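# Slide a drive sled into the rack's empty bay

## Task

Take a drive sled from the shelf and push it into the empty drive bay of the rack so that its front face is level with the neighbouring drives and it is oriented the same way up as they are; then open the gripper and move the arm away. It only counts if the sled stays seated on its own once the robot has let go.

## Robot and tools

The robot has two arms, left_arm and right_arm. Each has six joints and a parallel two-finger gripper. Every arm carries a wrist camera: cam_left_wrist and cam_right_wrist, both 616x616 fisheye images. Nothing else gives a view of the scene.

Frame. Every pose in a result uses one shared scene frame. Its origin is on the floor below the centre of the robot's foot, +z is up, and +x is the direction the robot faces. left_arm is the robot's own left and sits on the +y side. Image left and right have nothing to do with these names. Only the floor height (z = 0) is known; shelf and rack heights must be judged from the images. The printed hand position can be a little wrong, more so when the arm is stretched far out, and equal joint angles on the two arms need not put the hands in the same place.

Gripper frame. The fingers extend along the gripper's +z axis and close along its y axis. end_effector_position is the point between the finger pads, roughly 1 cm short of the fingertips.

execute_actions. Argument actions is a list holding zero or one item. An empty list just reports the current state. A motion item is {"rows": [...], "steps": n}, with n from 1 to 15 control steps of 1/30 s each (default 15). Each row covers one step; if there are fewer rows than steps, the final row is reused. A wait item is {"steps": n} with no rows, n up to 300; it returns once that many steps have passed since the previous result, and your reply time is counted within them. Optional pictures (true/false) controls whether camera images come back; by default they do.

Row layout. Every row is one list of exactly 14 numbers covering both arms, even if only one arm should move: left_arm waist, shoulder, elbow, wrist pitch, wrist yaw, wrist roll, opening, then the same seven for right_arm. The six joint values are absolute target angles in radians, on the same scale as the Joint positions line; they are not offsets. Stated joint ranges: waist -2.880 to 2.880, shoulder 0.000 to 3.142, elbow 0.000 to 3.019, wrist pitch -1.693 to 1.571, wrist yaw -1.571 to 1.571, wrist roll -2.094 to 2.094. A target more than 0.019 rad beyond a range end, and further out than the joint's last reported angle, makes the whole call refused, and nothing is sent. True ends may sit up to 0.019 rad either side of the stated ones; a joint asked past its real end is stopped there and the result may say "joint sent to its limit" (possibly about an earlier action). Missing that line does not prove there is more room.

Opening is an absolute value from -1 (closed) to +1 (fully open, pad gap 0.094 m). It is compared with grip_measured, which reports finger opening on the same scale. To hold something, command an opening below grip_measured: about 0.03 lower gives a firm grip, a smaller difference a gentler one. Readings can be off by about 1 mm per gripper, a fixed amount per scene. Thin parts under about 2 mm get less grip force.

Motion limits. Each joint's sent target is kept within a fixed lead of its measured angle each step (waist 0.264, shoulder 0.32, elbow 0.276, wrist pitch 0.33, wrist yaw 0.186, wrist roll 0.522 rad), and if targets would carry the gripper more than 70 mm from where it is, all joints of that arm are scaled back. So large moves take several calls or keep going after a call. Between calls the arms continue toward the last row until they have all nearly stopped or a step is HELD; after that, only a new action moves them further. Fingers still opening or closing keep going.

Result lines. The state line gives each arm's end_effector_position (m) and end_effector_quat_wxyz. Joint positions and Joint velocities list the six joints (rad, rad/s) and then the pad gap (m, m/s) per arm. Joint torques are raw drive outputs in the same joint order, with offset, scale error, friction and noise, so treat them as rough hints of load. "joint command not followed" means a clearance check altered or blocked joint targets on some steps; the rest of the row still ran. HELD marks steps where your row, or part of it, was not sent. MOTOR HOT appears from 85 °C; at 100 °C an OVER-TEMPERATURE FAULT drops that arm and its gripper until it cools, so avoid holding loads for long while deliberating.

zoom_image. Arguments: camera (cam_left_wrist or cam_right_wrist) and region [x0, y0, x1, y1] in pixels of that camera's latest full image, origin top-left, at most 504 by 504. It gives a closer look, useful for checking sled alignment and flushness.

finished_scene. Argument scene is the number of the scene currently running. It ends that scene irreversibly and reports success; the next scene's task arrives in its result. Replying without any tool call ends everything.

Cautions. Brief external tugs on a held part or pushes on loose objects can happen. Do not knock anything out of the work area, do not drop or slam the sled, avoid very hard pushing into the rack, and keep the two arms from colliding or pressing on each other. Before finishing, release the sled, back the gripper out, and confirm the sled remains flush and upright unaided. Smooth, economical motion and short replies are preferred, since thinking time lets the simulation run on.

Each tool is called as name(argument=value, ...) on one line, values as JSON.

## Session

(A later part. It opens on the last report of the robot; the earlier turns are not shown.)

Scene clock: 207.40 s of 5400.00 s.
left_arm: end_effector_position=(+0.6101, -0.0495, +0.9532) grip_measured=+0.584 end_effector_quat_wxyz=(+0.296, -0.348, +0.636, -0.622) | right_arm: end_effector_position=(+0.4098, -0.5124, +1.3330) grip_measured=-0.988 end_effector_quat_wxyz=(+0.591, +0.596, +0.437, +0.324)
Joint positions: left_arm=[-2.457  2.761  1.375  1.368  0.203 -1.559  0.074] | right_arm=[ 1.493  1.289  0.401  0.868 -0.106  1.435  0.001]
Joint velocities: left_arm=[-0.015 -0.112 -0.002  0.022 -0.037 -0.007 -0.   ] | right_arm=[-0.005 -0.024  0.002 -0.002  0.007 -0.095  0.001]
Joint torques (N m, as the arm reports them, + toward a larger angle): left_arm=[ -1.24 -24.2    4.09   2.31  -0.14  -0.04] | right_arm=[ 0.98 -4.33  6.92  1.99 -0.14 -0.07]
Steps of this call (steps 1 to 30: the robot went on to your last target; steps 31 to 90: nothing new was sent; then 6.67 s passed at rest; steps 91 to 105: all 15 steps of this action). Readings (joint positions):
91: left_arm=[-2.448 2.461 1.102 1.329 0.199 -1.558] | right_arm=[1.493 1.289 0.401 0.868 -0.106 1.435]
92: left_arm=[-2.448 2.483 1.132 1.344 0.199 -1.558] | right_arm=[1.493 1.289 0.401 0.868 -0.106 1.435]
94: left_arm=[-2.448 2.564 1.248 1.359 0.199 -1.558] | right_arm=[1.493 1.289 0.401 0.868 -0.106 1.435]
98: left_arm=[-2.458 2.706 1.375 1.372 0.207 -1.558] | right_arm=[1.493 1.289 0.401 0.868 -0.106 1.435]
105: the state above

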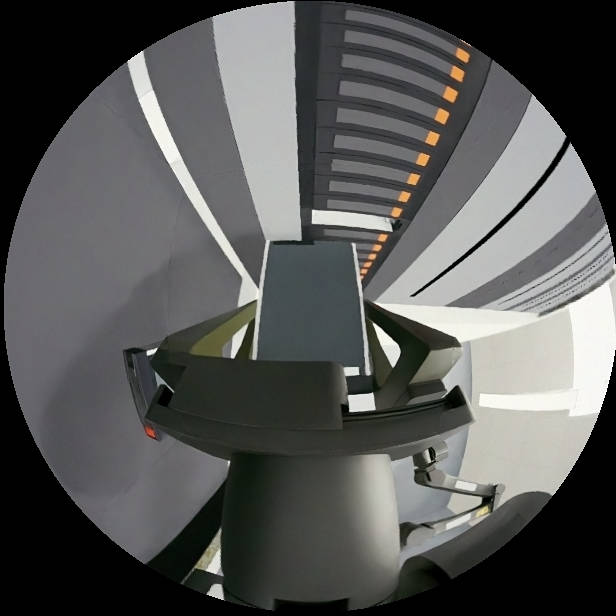

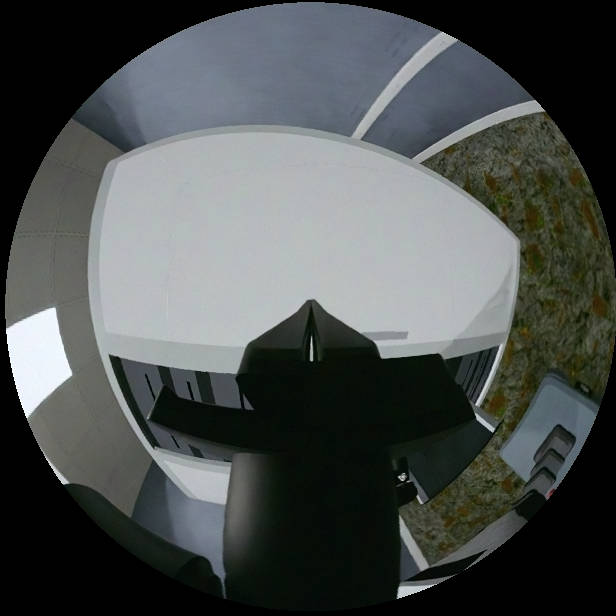

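execute_actions(actions=[{"rows":[[-2.43,2.62,1.25,1.41,0.22,-1.57,0.5,1.5,1.3,0.4,0.87,-0.109,1.435,-1]],"steps":15}])

Scene clock: 227.07 s of 5400.00 s.
left_arm: end_effector_position=(+0.6021, -0.0286, +0.9956) grip_measured=+0.584 end_effector_quat_wxyz=(+0.298, -0.351, +0.635, -0.620) | right_arm: end_effector_position=(+0.4098, -0.5124, +1.3330) grip_measured=-0.988 end_effector_quat_wxyz=(+0.591, +0.596, +0.437, +0.324)
Joint positions: left_arm=[-2.434  2.643  1.241  1.383  0.217 -1.559  0.074] | right_arm=[ 1.493  1.289  0.401  0.868 -0.106  1.435  0.001]
Joint velocities: left_arm=[ 0.005 -0.015  0.002 -0.002 -0.022  0.022 -0.001] | right_arm=[ 0.005  0.005 -0.007 -0.002 -0.007  0.037 -0.   ]
Joint torques (N m, as the arm reports them, + toward a larger angle): left_arm=[ -0.75 -21.29   3.14   3.48   0.13  -0.05] | right_arm=[ 1.2  -4.19  6.88  1.97 -0.13 -0.07]
Steps of this call (steps 1 to 30: the robot went on to your last target; steps 31 to 90: nothing new was sent; then 16.17 s passed at rest; steps 91 to 105: all 15 steps of this action). Readings (joint positions):
91: left_arm=[-2.456 2.730 1.358 1.368 0.210 -1.559] | right_arm=[1.493 1.289 0.401 0.868 -0.106 1.435]
92: left_arm=[-2.454 2.710 1.320 1.369 0.215 -1.559] | right_arm=[1.493 1.289 0.401 0.868 -0.106 1.435]
94: left_arm=[-2.448 2.675 1.256 1.376 0.217 -1.559] | right_arm=[1.493 1.289 0.401 0.868 -0.106 1.435]
98: left_arm=[-2.437 2.650 1.241 1.381 0.217 -1.559] | right_arm=[1.493 1.289 0.401 0.868 -0.106 1.435]
105: the state above

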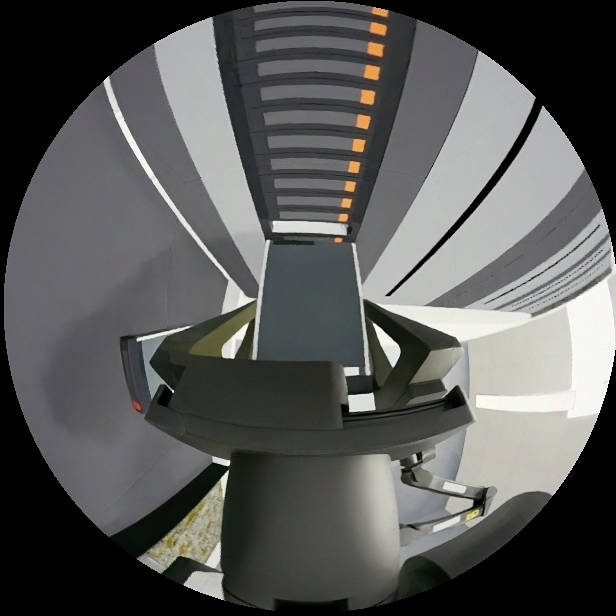

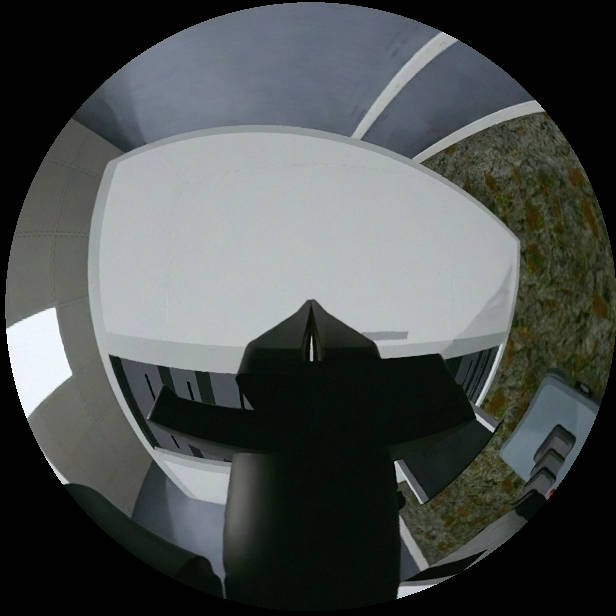

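zoom_image(camera="cam_left_wrist", region=[230,140,390,300])

Region (230, 140, 390, 300) of cam_left_wrist's 616x616 image, scaled by 3.150, with more detail than that image has.

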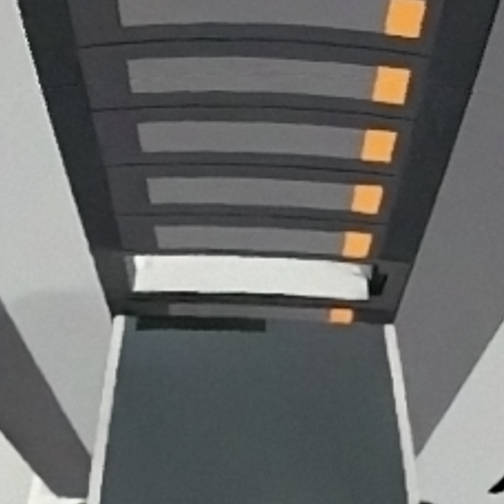

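execute_actions(actions=[{"rows":[[-2.415,2.62,1.241,1.41,0.228,-1.57,0.5,1.5,1.3,0.4,0.87,-0.109,1.435,-1]],"steps":15}])

zoom_image(camera="cam_left_wrist", region=[230,140,390,300])

Scene clock: 238.27 s of 5400.00 s.
left_arm: end_effector_position=(+0.6051, -0.0218, +0.9952) grip_measured=+0.584 end_effector_quat_wxyz=(+0.300, -0.352, +0.634, -0.619) | right_arm: end_effector_position=(+0.4098, -0.5124, +1.3330) grip_measured=-0.988 end_effector_quat_wxyz=(+0.591, +0.596, +0.437, +0.324)
Joint positions: left_arm=[-2.422  2.643  1.241  1.383  0.225 -1.559  0.074] | right_arm=[ 1.493  1.289  0.401  0.868 -0.106  1.435  0.001]
Joint velocities: left_arm=[-0.005  0.015 -0.007  0.007 -0.022 -0.051 -0.001] | right_arm=[-0.005 -0.015 -0.007  0.002  0.007 -0.051 -0.001]
Joint torques (N m, as the arm reports them, + toward a larger angle): left_arm=[ -0.18 -21.35   2.4    3.41   0.16  -0.05] | right_arm=[ 1.02 -4.27  6.95  1.96 -0.13 -0.08]
Steps of this call (steps 1 to 15: the robot went on to your last target; steps 16 to 90: nothing new was sent; then 7.70 s passed at rest; steps 91 to 105: all 15 steps of this action). Readings (joint positions):
91: left_arm=[-2.433 2.643 1.241 1.383 0.221 -1.559] | right_arm=[1.493 1.289 0.401 0.868 -0.106 1.435]
92: left_arm=[-2.432 2.643 1.241 1.383 0.224 -1.559] | right_arm=[1.493 1.289 0.401 0.868 -0.106 1.435]
94: left_arm=[-2.429 2.643 1.241 1.383 0.224 -1.559] | right_arm=[1.493 1.289 0.401 0.868 -0.106 1.435]
98: left_arm=[-2.423 2.643 1.241 1.383 0.224 -1.559] | right_arm=[1.493 1.289 0.401 0.868 -0.106 1.435]
105: the state above

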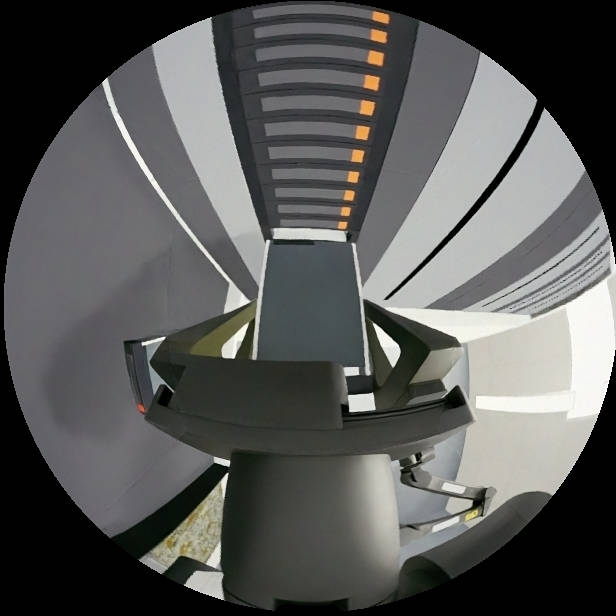

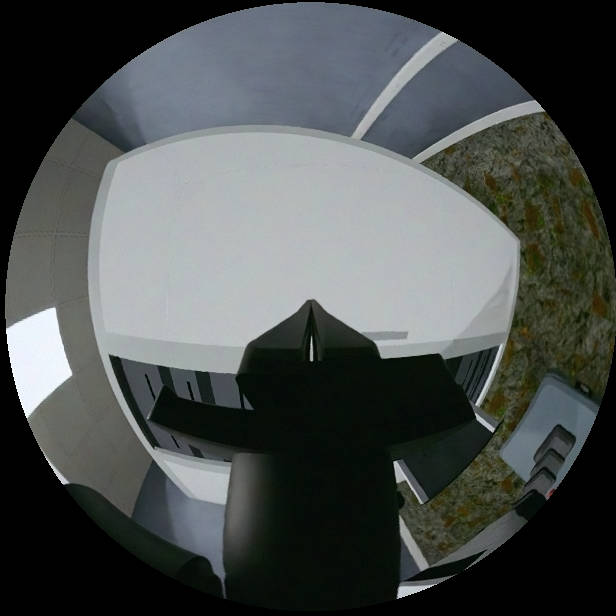

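Region (230, 140, 390, 300) of cam_left_wrist's 616x616 image, scaled by 3.150, with more detail than that image has.

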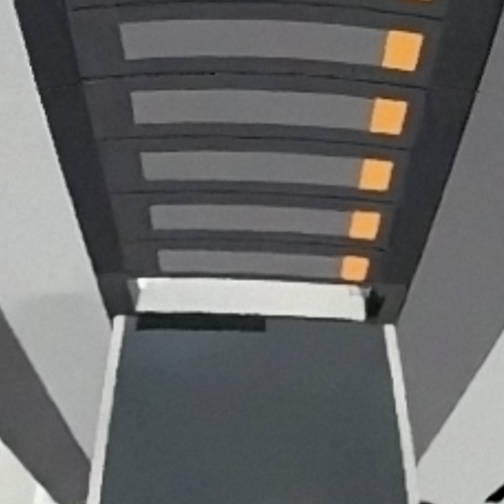

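execute_actions(actions=[{"rows":[[-2.404,2.622,1.266,1.387,0.236,-1.57,0.5,1.5,1.3,0.4,0.87,-0.109,1.435,-1]],"steps":15}])

zoom_image(camera="cam_left_wrist", region=[230,140,390,300])

Scene clock: 247.47 s of 5400.00 s.
left_arm: end_effector_position=(+0.6074, -0.0164, +0.9949) grip_measured=+0.584 end_effector_quat_wxyz=(+0.300, -0.353, +0.634, -0.619) | right_arm: end_effector_position=(+0.4098, -0.5124, +1.3330) grip_measured=-0.988 end_effector_quat_wxyz=(+0.591, +0.596, +0.437, +0.324)
Joint positions: left_arm=[-2.411  2.643  1.241  1.383  0.232 -1.559  0.074] | right_arm=[ 1.493  1.289  0.401  0.868 -0.106  1.435  0.001]
Joint velocities: left_arm=[ 0.015 -0.015  0.007 -0.017  0.051 -0.022  0.   ] | right_arm=[ 0.005 -0.005 -0.012 -0.007  0.022  0.037 -0.   ]
Joint torques (N m, as the arm reports them, + toward a larger angle): left_arm=[ -0.42 -21.24   3.99   2.33   0.16  -0.05] | right_arm=[ 1.13 -4.3   6.94  1.96 -0.13 -0.08]
Steps of this call (steps 1 to 15: the robot went on to your last target; steps 16 to 90: nothing new was sent; then 5.70 s passed at rest; steps 91 to 105: all 15 steps of this action). Readings (joint positions):
91: left_arm=[-2.421 2.643 1.241 1.383 0.229 -1.559] | right_arm=[1.493 1.289 0.401 0.868 -0.106 1.435]
92: left_arm=[-2.420 2.643 1.241 1.383 0.231 -1.559] | right_arm=[1.493 1.289 0.401 0.868 -0.106 1.435]
94: left_arm=[-2.418 2.643 1.241 1.383 0.232 -1.559] | right_arm=[1.493 1.289 0.401 0.868 -0.106 1.435]
98: left_arm=[-2.412 2.643 1.241 1.383 0.232 -1.559] | right_arm=[1.493 1.289 0.401 0.868 -0.106 1.435]
105: the state above

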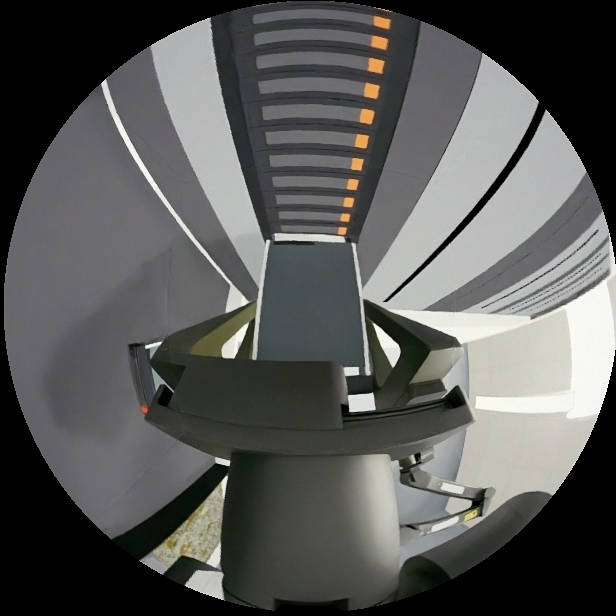

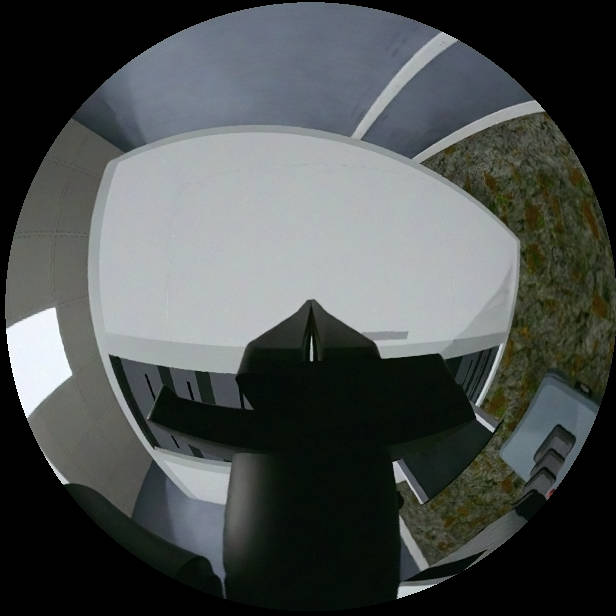

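Region (230, 140, 390, 300) of cam_left_wrist's 616x616 image, scaled by 3.150, with more detail than that image has.

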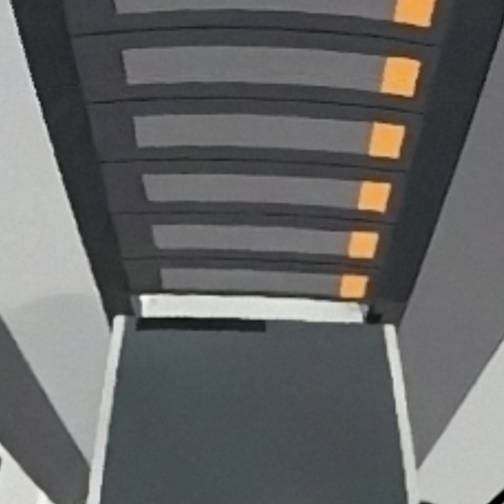

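execute_actions(actions=[{"rows":[[-2.404,2.622,1.295,1.345,0.236,-1.57,0.5,1.5,1.3,0.4,0.87,-0.109,1.435,-1]],"steps":15}])

zoom_image(camera="cam_left_wrist", region=[230,140,390,300])

Scene clock: 253.27 s of 5400.00 s.
left_arm: end_effector_position=(+0.6175, -0.0203, +0.9958) grip_measured=+0.584 end_effector_quat_wxyz=(+0.300, -0.354, +0.635, -0.618) | right_arm: end_effector_position=(+0.4098, -0.5124, +1.3330) grip_measured=-0.988 end_effector_quat_wxyz=(+0.591, +0.596, +0.437, +0.324)
Joint positions: left_arm=[-2.411  2.643  1.27   1.351  0.232 -1.559  0.074] | right_arm=[ 1.493  1.289  0.401  0.868 -0.106  1.435  0.001]
Joint velocities: left_arm=[-0.015  0.005 -0.007  0.002 -0.007  0.007 -0.001] | right_arm=[-0.005 -0.005 -0.022 -0.007 -0.037  0.037  0.   ]
Joint torques (N m, as the arm reports them, + toward a larger angle): left_arm=[ -0.6  -21.47   4.18   1.87   0.16  -0.04] | right_arm=[ 1.21 -4.3   6.92  1.98 -0.14 -0.07]
Steps of this call (steps 1 to 15: the robot went on to your last target; steps 16 to 90: nothing new was sent; then 2.30 s passed at rest; steps 91 to 105: all 15 steps of this action). Readings (joint positions):
91: left_arm=[-2.411 2.643 1.243 1.376 0.232 -1.559] | right_arm=[1.493 1.289 0.401 0.868 -0.106 1.435]
92: left_arm=[-2.411 2.643 1.248 1.366 0.232 -1.559] | right_arm=[1.493 1.289 0.401 0.868 -0.106 1.435]
94: left_arm=[-2.411 2.643 1.258 1.355 0.232 -1.559] | right_arm=[1.493 1.289 0.401 0.868 -0.106 1.435]
98: left_arm=[-2.411 2.643 1.270 1.352 0.232 -1.559] | right_arm=[1.493 1.289 0.401 0.868 -0.106 1.435]
105: the state above

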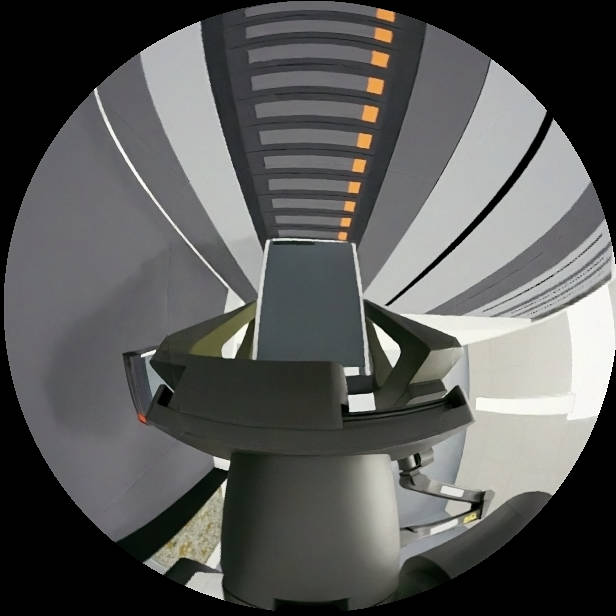

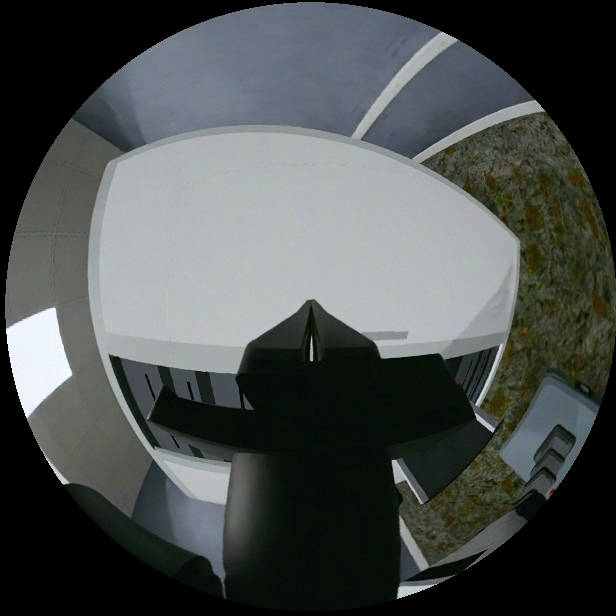

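Region (230, 140, 390, 300) of cam_left_wrist's 616x616 image, scaled by 3.150, with more detail than that image has.

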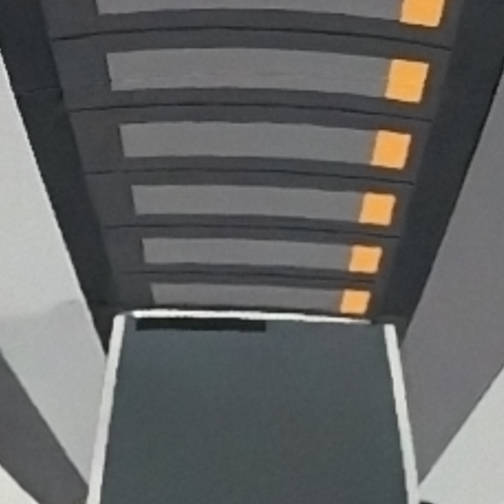

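execute_actions(actions=[{"rows":[[-2.392,2.622,1.322,1.32,0.243,-1.57,0.5,1.5,1.3,0.4,0.87,-0.109,1.435,-1]],"steps":15}])

zoom_image(camera="cam_left_wrist", region=[230,140,390,300])

Scene clock: 260.80 s of 5400.00 s.
left_arm: end_effector_position=(+0.6293, -0.0165, +0.9969) grip_measured=+0.584 end_effector_quat_wxyz=(+0.301, -0.355, +0.634, -0.617) | right_arm: end_effector_position=(+0.4098, -0.5124, +1.3330) grip_measured=-0.988 end_effector_quat_wxyz=(+0.591, +0.596, +0.437, +0.324)
Joint positions: left_arm=[-2.399  2.643  1.294  1.326  0.24  -1.559  0.074] | right_arm=[ 1.493  1.289  0.401  0.868 -0.106  1.435  0.001]
Joint velocities: left_arm=[-0.015  0.005 -0.007 -0.012 -0.037  0.007 -0.001] | right_arm=[-0.005 -0.015 -0.012  0.002 -0.022 -0.022 -0.   ]
Joint torques (N m, as the arm reports them, + toward a larger angle): left_arm=[ -0.44 -21.77   4.54   1.83   0.17  -0.04] | right_arm=[ 1.1  -4.25  6.96  1.98 -0.13 -0.06]
Steps of this call (steps 1 to 15: the robot went on to your last target; steps 16 to 90: nothing new was sent; then 4.03 s passed at rest; steps 91 to 105: all 15 steps of this action). Readings (joint positions):
91: left_arm=[-2.411 2.643 1.272 1.346 0.236 -1.559] | right_arm=[1.493 1.289 0.401 0.868 -0.106 1.435]
92: left_arm=[-2.410 2.643 1.276 1.338 0.239 -1.559] | right_arm=[1.493 1.289 0.401 0.868 -0.106 1.435]
94: left_arm=[-2.407 2.643 1.284 1.330 0.240 -1.559] | right_arm=[1.493 1.289 0.401 0.868 -0.106 1.435]
98: left_arm=[-2.401 2.643 1.294 1.327 0.240 -1.559] | right_arm=[1.493 1.289 0.401 0.868 -0.106 1.435]
105: the state above

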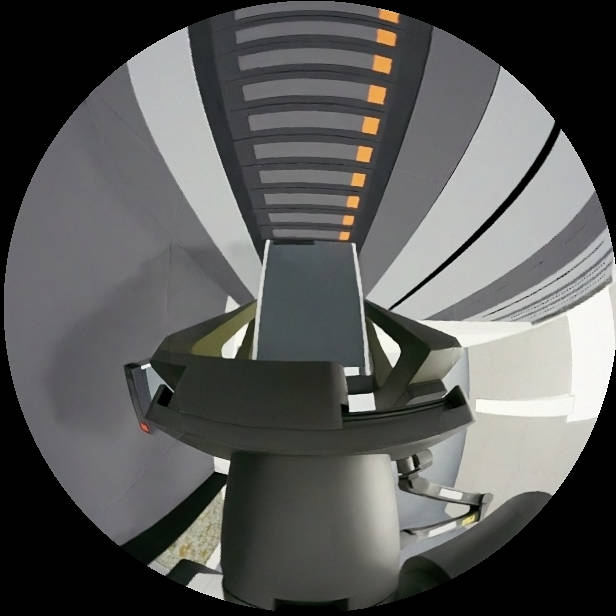

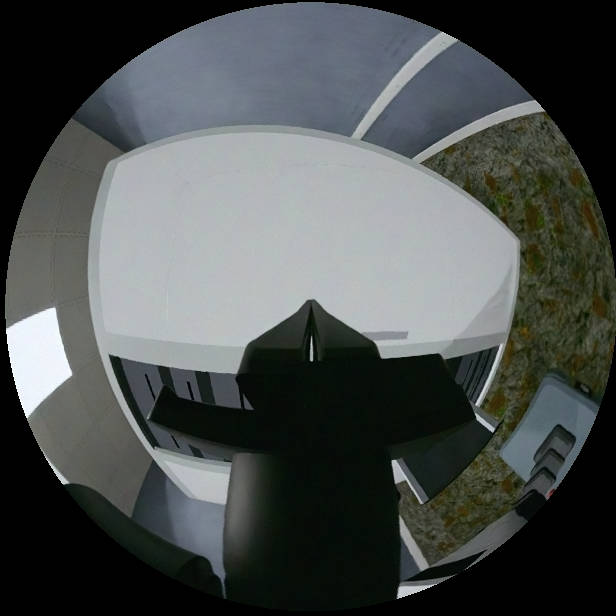

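Region (230, 140, 390, 300) of cam_left_wrist's 616x616 image, scaled by 3.150, with more detail than that image has.

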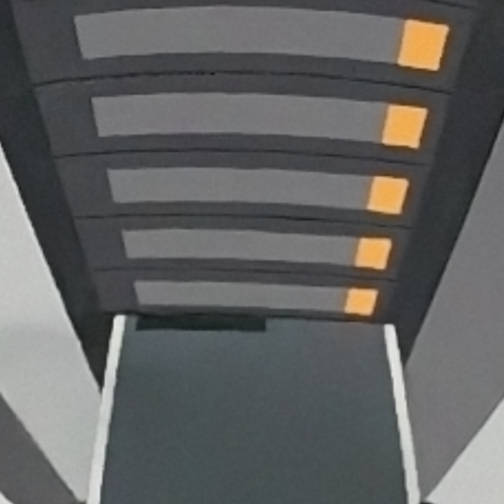

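execute_actions(actions=[{"rows":[[-2.385,2.622,1.347,1.295,0.25,-1.57,0.5,1.5,1.3,0.4,0.87,-0.109,1.435,-1]],"steps":15}])

zoom_image(camera="cam_left_wrist", region=[230,140,390,300])

Scene clock: 266.33 s of 5400.00 s.
left_arm: end_effector_position=(+0.6324, -0.0185, +0.9950) grip_measured=+0.584 end_effector_quat_wxyz=(+0.296, -0.355, +0.638, -0.616) | right_arm: end_effector_position=(+0.4098, -0.5124, +1.3330) grip_measured=-0.988 end_effector_quat_wxyz=(+0.591, +0.596, +0.437, +0.324)
Joint positions: left_arm=[-2.397  2.643  1.305  1.304  0.25  -1.559  0.074] | right_arm=[ 1.493  1.289  0.401  0.868 -0.106  1.435  0.001]
Joint velocities: left_arm=[-0.005 -0.005  0.012  0.012 -0.022  0.007  0.001] | right_arm=[ 0.005  0.005  0.012  0.002 -0.022 -0.007 -0.   ]
Joint torques (N m, as the arm reports them, + toward a larger angle): left_arm=[ -0.18 -21.99   5.45   1.73  -0.01  -0.04] | right_arm=[ 1.17 -4.25  6.97  1.95 -0.11 -0.07]
Steps of this call (steps 1 to 15: the robot went on to your last target; steps 16 to 90: nothing new was sent; then 2.03 s passed at rest; steps 91 to 105: all 15 steps of this action). Readings (joint positions):
91: left_arm=[-2.398 2.643 1.296 1.322 0.243 -1.559] | right_arm=[1.493 1.289 0.401 0.868 -0.106 1.435]
92: left_arm=[-2.398 2.643 1.301 1.313 0.245 -1.559] | right_arm=[1.493 1.289 0.401 0.868 -0.106 1.435]
94: left_arm=[-2.397 2.643 1.305 1.305 0.250 -1.559] | right_arm=[1.493 1.289 0.401 0.868 -0.106 1.435]
98: left_arm=[-2.397 2.643 1.305 1.304 0.250 -1.559] | right_arm=[1.493 1.289 0.401 0.868 -0.106 1.435]
105: the state above

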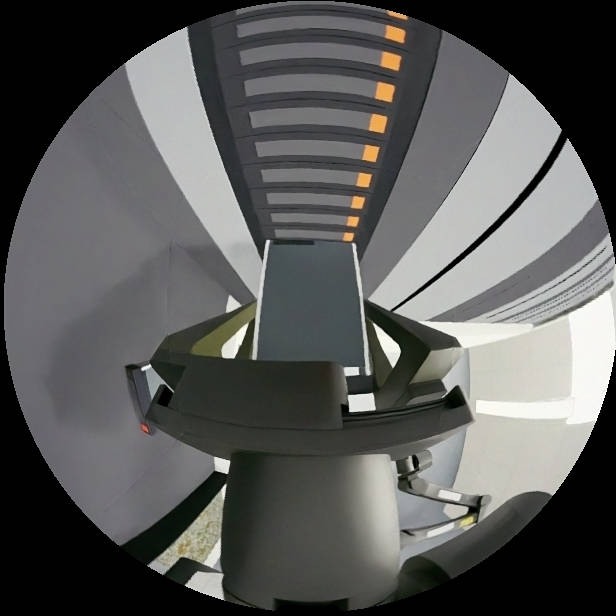

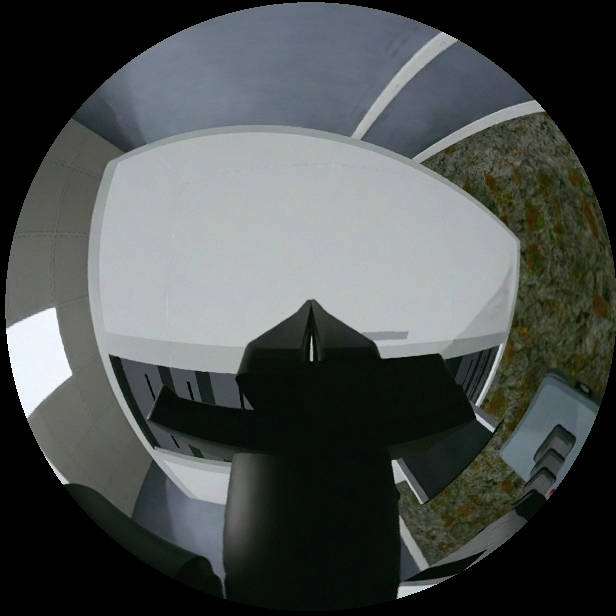

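Region (230, 140, 390, 300) of cam_left_wrist's 616x616 image, scaled by 3.150, with more detail than that image has.

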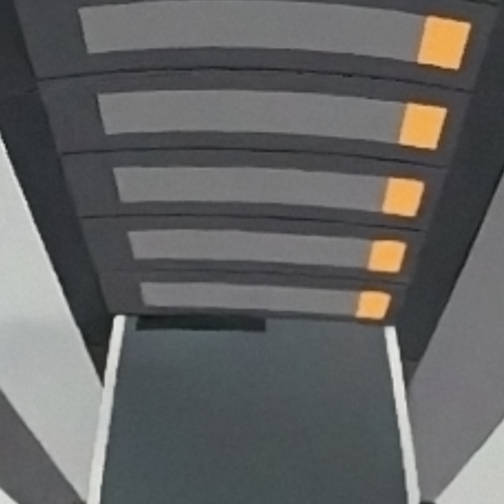

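execute_actions(actions=[{"rows":[[-2.392,2.6,1.27,1.345,0.243,-1.57,0.5,1.5,1.3,0.4,0.87,-0.109,1.435,-1]],"steps":15}])

zoom_image(camera="cam_left_wrist", region=[230,140,390,300])

Scene clock: 274.17 s of 5400.00 s.
left_arm: end_effector_position=(+0.6219, -0.0139, +0.9929) grip_measured=+0.584 end_effector_quat_wxyz=(+0.293, -0.360, +0.641, -0.611) | right_arm: end_effector_position=(+0.4098, -0.5124, +1.3330) grip_measured=-0.988 end_effector_quat_wxyz=(+0.591, +0.596, +0.437, +0.324)
Joint positions: left_arm=[-2.397  2.633  1.269  1.315  0.246 -1.559  0.074] | right_arm=[ 1.493  1.289  0.401  0.868 -0.106  1.435  0.001]
Joint velocities: left_arm=[-0.005 -0.024 -0.007 -0.012  0.037  0.007 -0.001] | right_arm=[-0.005 -0.015  0.002  0.007 -0.022 -0.007 -0.   ]
Joint torques (N m, as the arm reports them, + toward a larger angle): left_arm=[ -0.71 -22.95   2.71   3.5   -0.12  -0.05] | right_arm=[ 1.   -4.26  6.92  1.94 -0.12 -0.08]
Steps of this call (steps 1 to 15: the robot went on to your last target; steps 16 to 90: nothing new was sent; then 4.33 s passed at rest; steps 91 to 105: all 15 steps of this action). Readings (joint positions):
91: left_arm=[-2.397 2.642 1.301 1.306 0.249 -1.559] | right_arm=[1.493 1.289 0.401 0.868 -0.106 1.435]
92: left_arm=[-2.397 2.638 1.291 1.309 0.247 -1.559] | right_arm=[1.493 1.289 0.401 0.868 -0.106 1.435]
94: left_arm=[-2.397 2.634 1.275 1.314 0.246 -1.559] | right_arm=[1.493 1.289 0.401 0.868 -0.106 1.435]
98: left_arm=[-2.397 2.633 1.269 1.315 0.246 -1.559] | right_arm=[1.493 1.289 0.401 0.868 -0.106 1.435]
105: the state above

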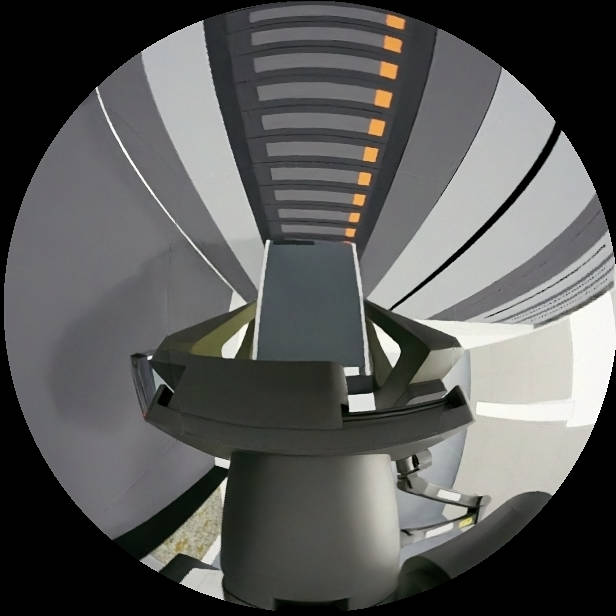

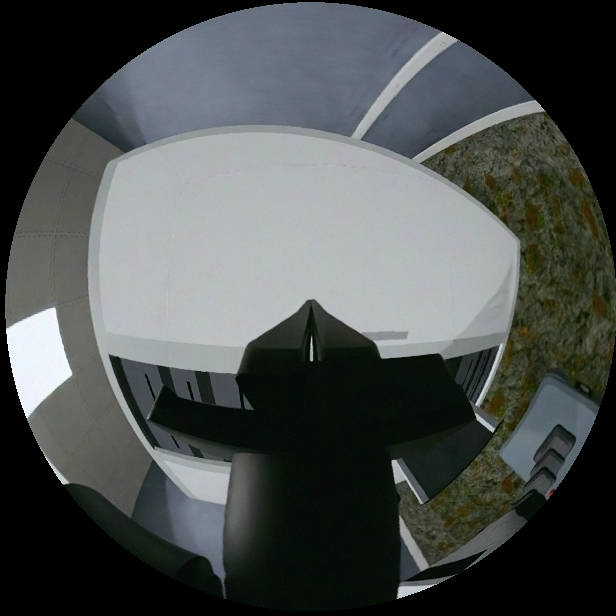

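Region (230, 140, 390, 300) of cam_left_wrist's 616x616 image, scaled by 3.150, with more detail than that image has.

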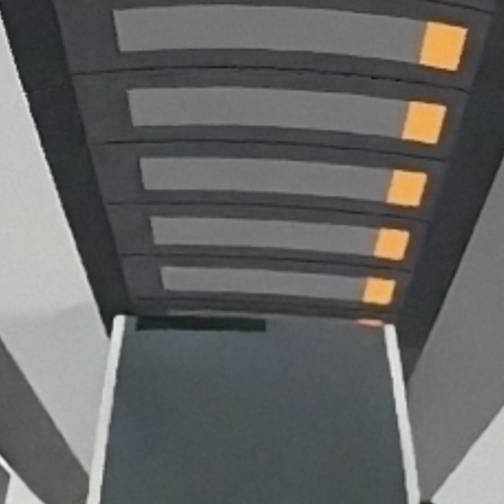

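execute_actions(actions=[{"rows":[[-2.427,2.6,1.262,1.375,0.23,-1.57,0.5,1.5,1.3,0.4,0.87,-0.109,1.435,-1]],"steps":15}])

zoom_image(camera="cam_left_wrist", region=[230,140,390,300])

Scene clock: 285.87 s of 5400.00 s.
left_arm: end_effector_position=(+0.6149, -0.0271, +0.9997) grip_measured=+0.584 end_effector_quat_wxyz=(+0.296, -0.351, +0.637, -0.620) | right_arm: end_effector_position=(+0.4098, -0.5124, +1.3330) grip_measured=-0.988 end_effector_quat_wxyz=(+0.591, +0.596, +0.437, +0.324)
Joint positions: left_arm=[-2.422  2.633  1.264  1.345  0.232 -1.559  0.074] | right_arm=[ 1.493  1.289  0.401  0.868 -0.106  1.435  0.001]
Joint velocities: left_arm=[-0.005 -0.005 -0.002  0.007 -0.037 -0.022  0.001] | right_arm=[-0.005  0.005 -0.007 -0.017 -0.022 -0.051 -0.   ]
Joint torques (N m, as the arm reports them, + toward a larger angle): left_arm=[ -1.3  -22.61   2.48   3.48  -0.11  -0.04] | right_arm=[ 1.1  -4.17  6.92  1.91 -0.13 -0.07]
Steps of this call (steps 1 to 15: the robot went on to your last target; steps 16 to 90: nothing new was sent; then 8.20 s passed at rest; steps 91 to 105: all 15 steps of this action). Readings (joint positions):
91: left_arm=[-2.399 2.633 1.268 1.321 0.239 -1.559] | right_arm=[1.493 1.289 0.401 0.868 -0.106 1.435]
92: left_arm=[-2.400 2.633 1.266 1.330 0.234 -1.559] | right_arm=[1.493 1.289 0.401 0.868 -0.106 1.435]
94: left_arm=[-2.406 2.633 1.264 1.341 0.233 -1.559] | right_arm=[1.493 1.289 0.401 0.868 -0.106 1.435]
98: left_arm=[-2.418 2.633 1.264 1.345 0.233 -1.559] | right_arm=[1.493 1.289 0.401 0.868 -0.106 1.435]
105: the state above

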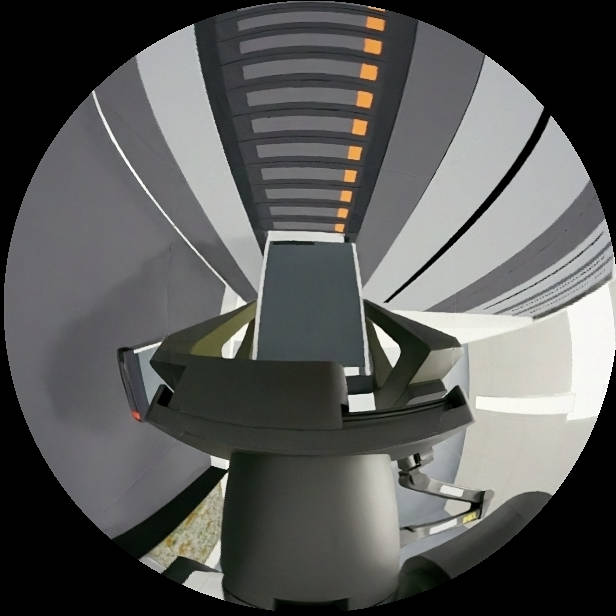

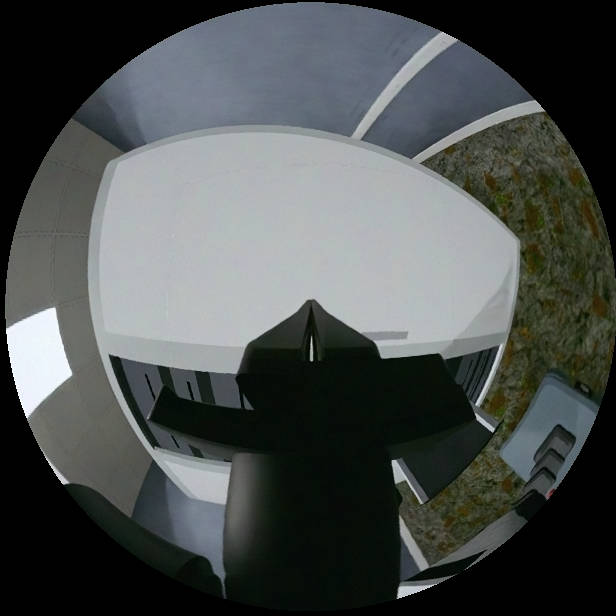

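Region (230, 140, 390, 300) of cam_left_wrist's 616x616 image, scaled by 3.150, with more detail than that image has.

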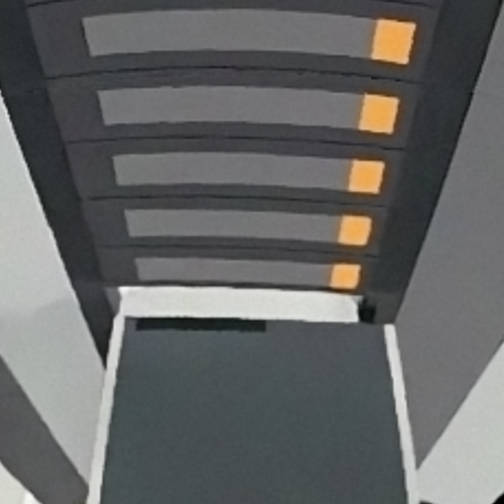

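execute_actions(actions=[{"rows":[[-2.412,2.62,1.315,1.315,0.238,-1.57,0.5,1.5,1.3,0.4,0.87,-0.109,1.435,-1]],"steps":15}])

zoom_image(camera="cam_left_wrist", region=[230,140,390,300])

Scene clock: 292.63 s of 5400.00 s.
left_arm: end_effector_position=(+0.6227, -0.0306, +1.0009) grip_measured=+0.584 end_effector_quat_wxyz=(+0.295, -0.350, +0.637, -0.620) | right_arm: end_effector_position=(+0.4098, -0.5124, +1.3330) grip_measured=-0.988 end_effector_quat_wxyz=(+0.591, +0.596, +0.437, +0.324)
Joint positions: left_arm=[-2.422  2.633  1.287  1.321  0.234 -1.559  0.074] | right_arm=[ 1.493  1.289  0.401  0.868 -0.106  1.435  0.001]
Joint velocities: left_arm=[ 0.005 -0.015 -0.002 -0.007 -0.051  0.007 -0.001] | right_arm=[-0.015  0.005  0.007 -0.007 -0.007  0.007 -0.001]
Joint torques (N m, as the arm reports them, + toward a larger angle): left_arm=[ -0.35 -21.13   4.54   1.87   0.17  -0.05] | right_arm=[ 1.2  -4.4   6.95  1.96 -0.12 -0.07]
Steps of this call (steps 1 to 15: the robot went on to your last target; steps 16 to 90: nothing new was sent; then 3.27 s passed at rest; steps 91 to 105: all 15 steps of this action). Readings (joint positions):
91: left_arm=[-2.422 2.633 1.266 1.340 0.234 -1.559] | right_arm=[1.493 1.289 0.401 0.868 -0.106 1.435]
92: left_arm=[-2.422 2.633 1.270 1.333 0.234 -1.559] | right_arm=[1.493 1.289 0.401 0.868 -0.106 1.435]
94: left_arm=[-2.422 2.633 1.278 1.324 0.234 -1.559] | right_arm=[1.493 1.289 0.401 0.868 -0.106 1.435]
98: left_arm=[-2.422 2.633 1.287 1.322 0.234 -1.559] | right_arm=[1.493 1.289 0.401 0.868 -0.106 1.435]
105: the state above

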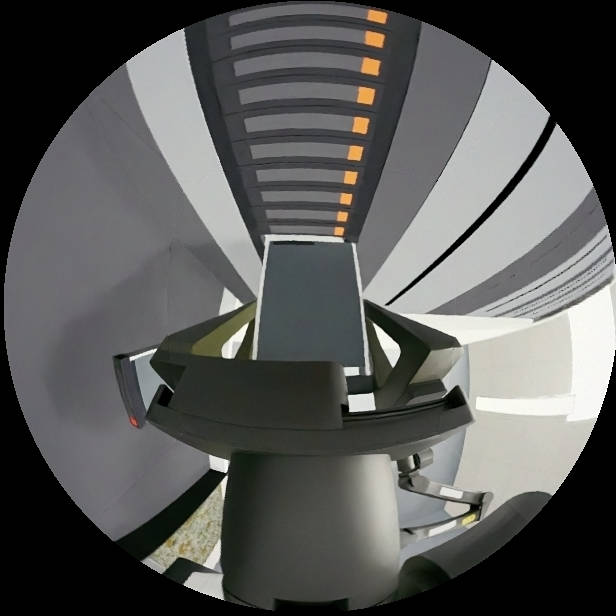

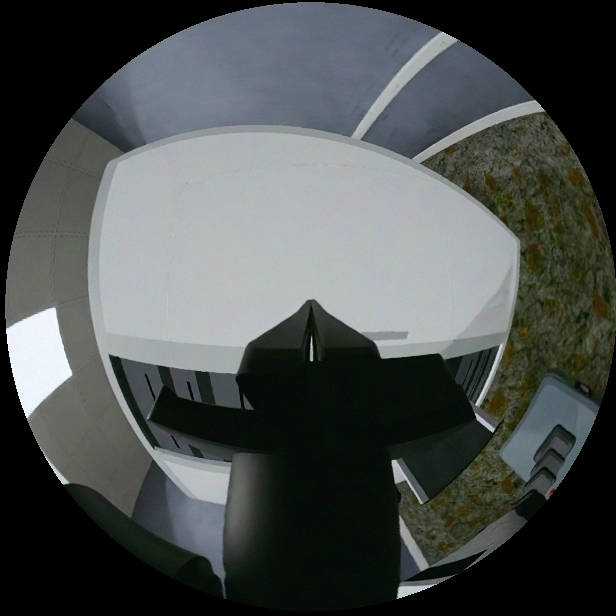

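Region (230, 140, 390, 300) of cam_left_wrist's 616x616 image, scaled by 3.150, with more detail than that image has.

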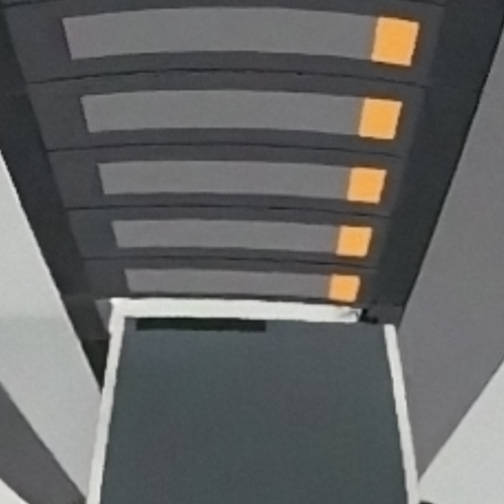

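execute_actions(actions=[{"rows":[[-2.408,2.648,1.335,1.305,0.238,-1.57,0.5,1.5,1.3,0.4,0.87,-0.109,1.435,-1]],"steps":15}])

zoom_image(camera="cam_left_wrist", region=[230,140,390,300])

Scene clock: 298.03 s of 5400.00 s.
left_arm: end_effector_position=(+0.6262, -0.0284, +0.9927) grip_measured=+0.584 end_effector_quat_wxyz=(+0.295, -0.354, +0.639, -0.617) | right_arm: end_effector_position=(+0.4098, -0.5124, +1.3330) grip_measured=-0.988 end_effector_quat_wxyz=(+0.591, +0.596, +0.437, +0.324)
Joint positions: left_arm=[-2.417  2.649  1.305  1.311  0.235 -1.559  0.074] | right_arm=[ 1.493  1.289  0.401  0.868 -0.106  1.435  0.001]
Joint velocities: left_arm=[-0.015  0.005 -0.002 -0.007 -0.095 -0.022 -0.   ] | right_arm=[-0.005 -0.005 -0.007 -0.002  0.007  0.007 -0.001]
Joint torques (N m, as the arm reports them, + toward a larger angle): left_arm=[ -0.47 -20.48   4.72   1.87   0.15  -0.05] | right_arm=[ 1.22 -4.39  6.94  1.94 -0.15 -0.08]
Steps of this call (steps 1 to 15: the robot went on to your last target; steps 16 to 90: nothing new was sent; then 1.90 s passed at rest; steps 91 to 105: all 15 steps of this action). Readings (joint positions):
91: left_arm=[-2.422 2.634 1.289 1.320 0.235 -1.559] | right_arm=[1.493 1.289 0.401 0.868 -0.106 1.435]
92: left_arm=[-2.422 2.636 1.293 1.317 0.235 -1.559] | right_arm=[1.493 1.289 0.401 0.868 -0.106 1.435]
94: left_arm=[-2.420 2.642 1.302 1.314 0.235 -1.559] | right_arm=[1.493 1.289 0.401 0.868 -0.106 1.435]
98: left_arm=[-2.417 2.648 1.305 1.311 0.235 -1.559] | right_arm=[1.493 1.289 0.401 0.868 -0.106 1.435]
105: the state above

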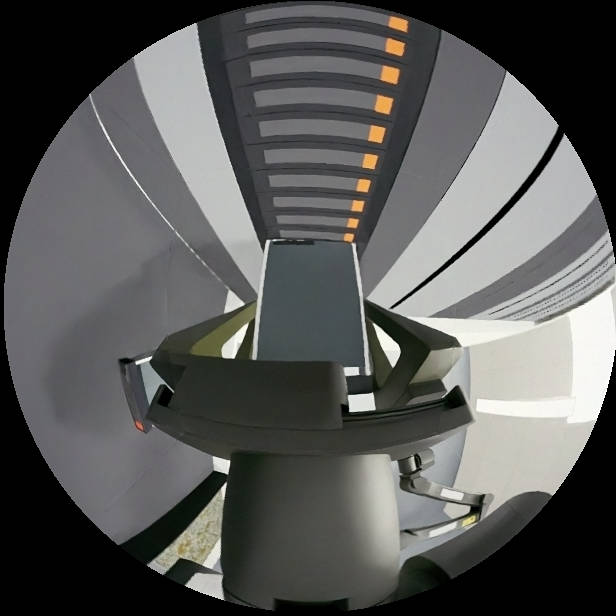

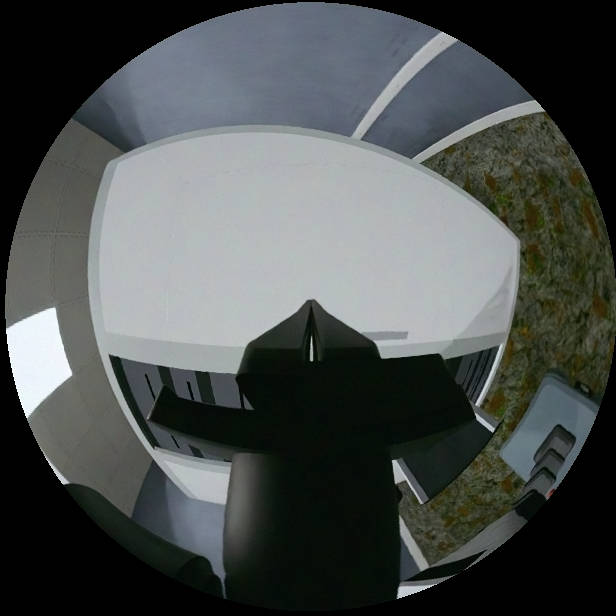

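Region (230, 140, 390, 300) of cam_left_wrist's 616x616 image, scaled by 3.150, with more detail than that image has.

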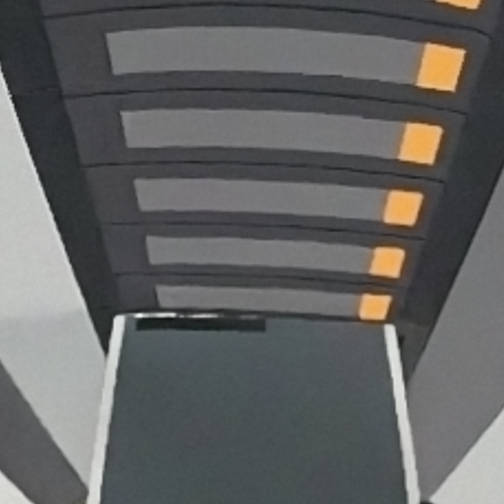

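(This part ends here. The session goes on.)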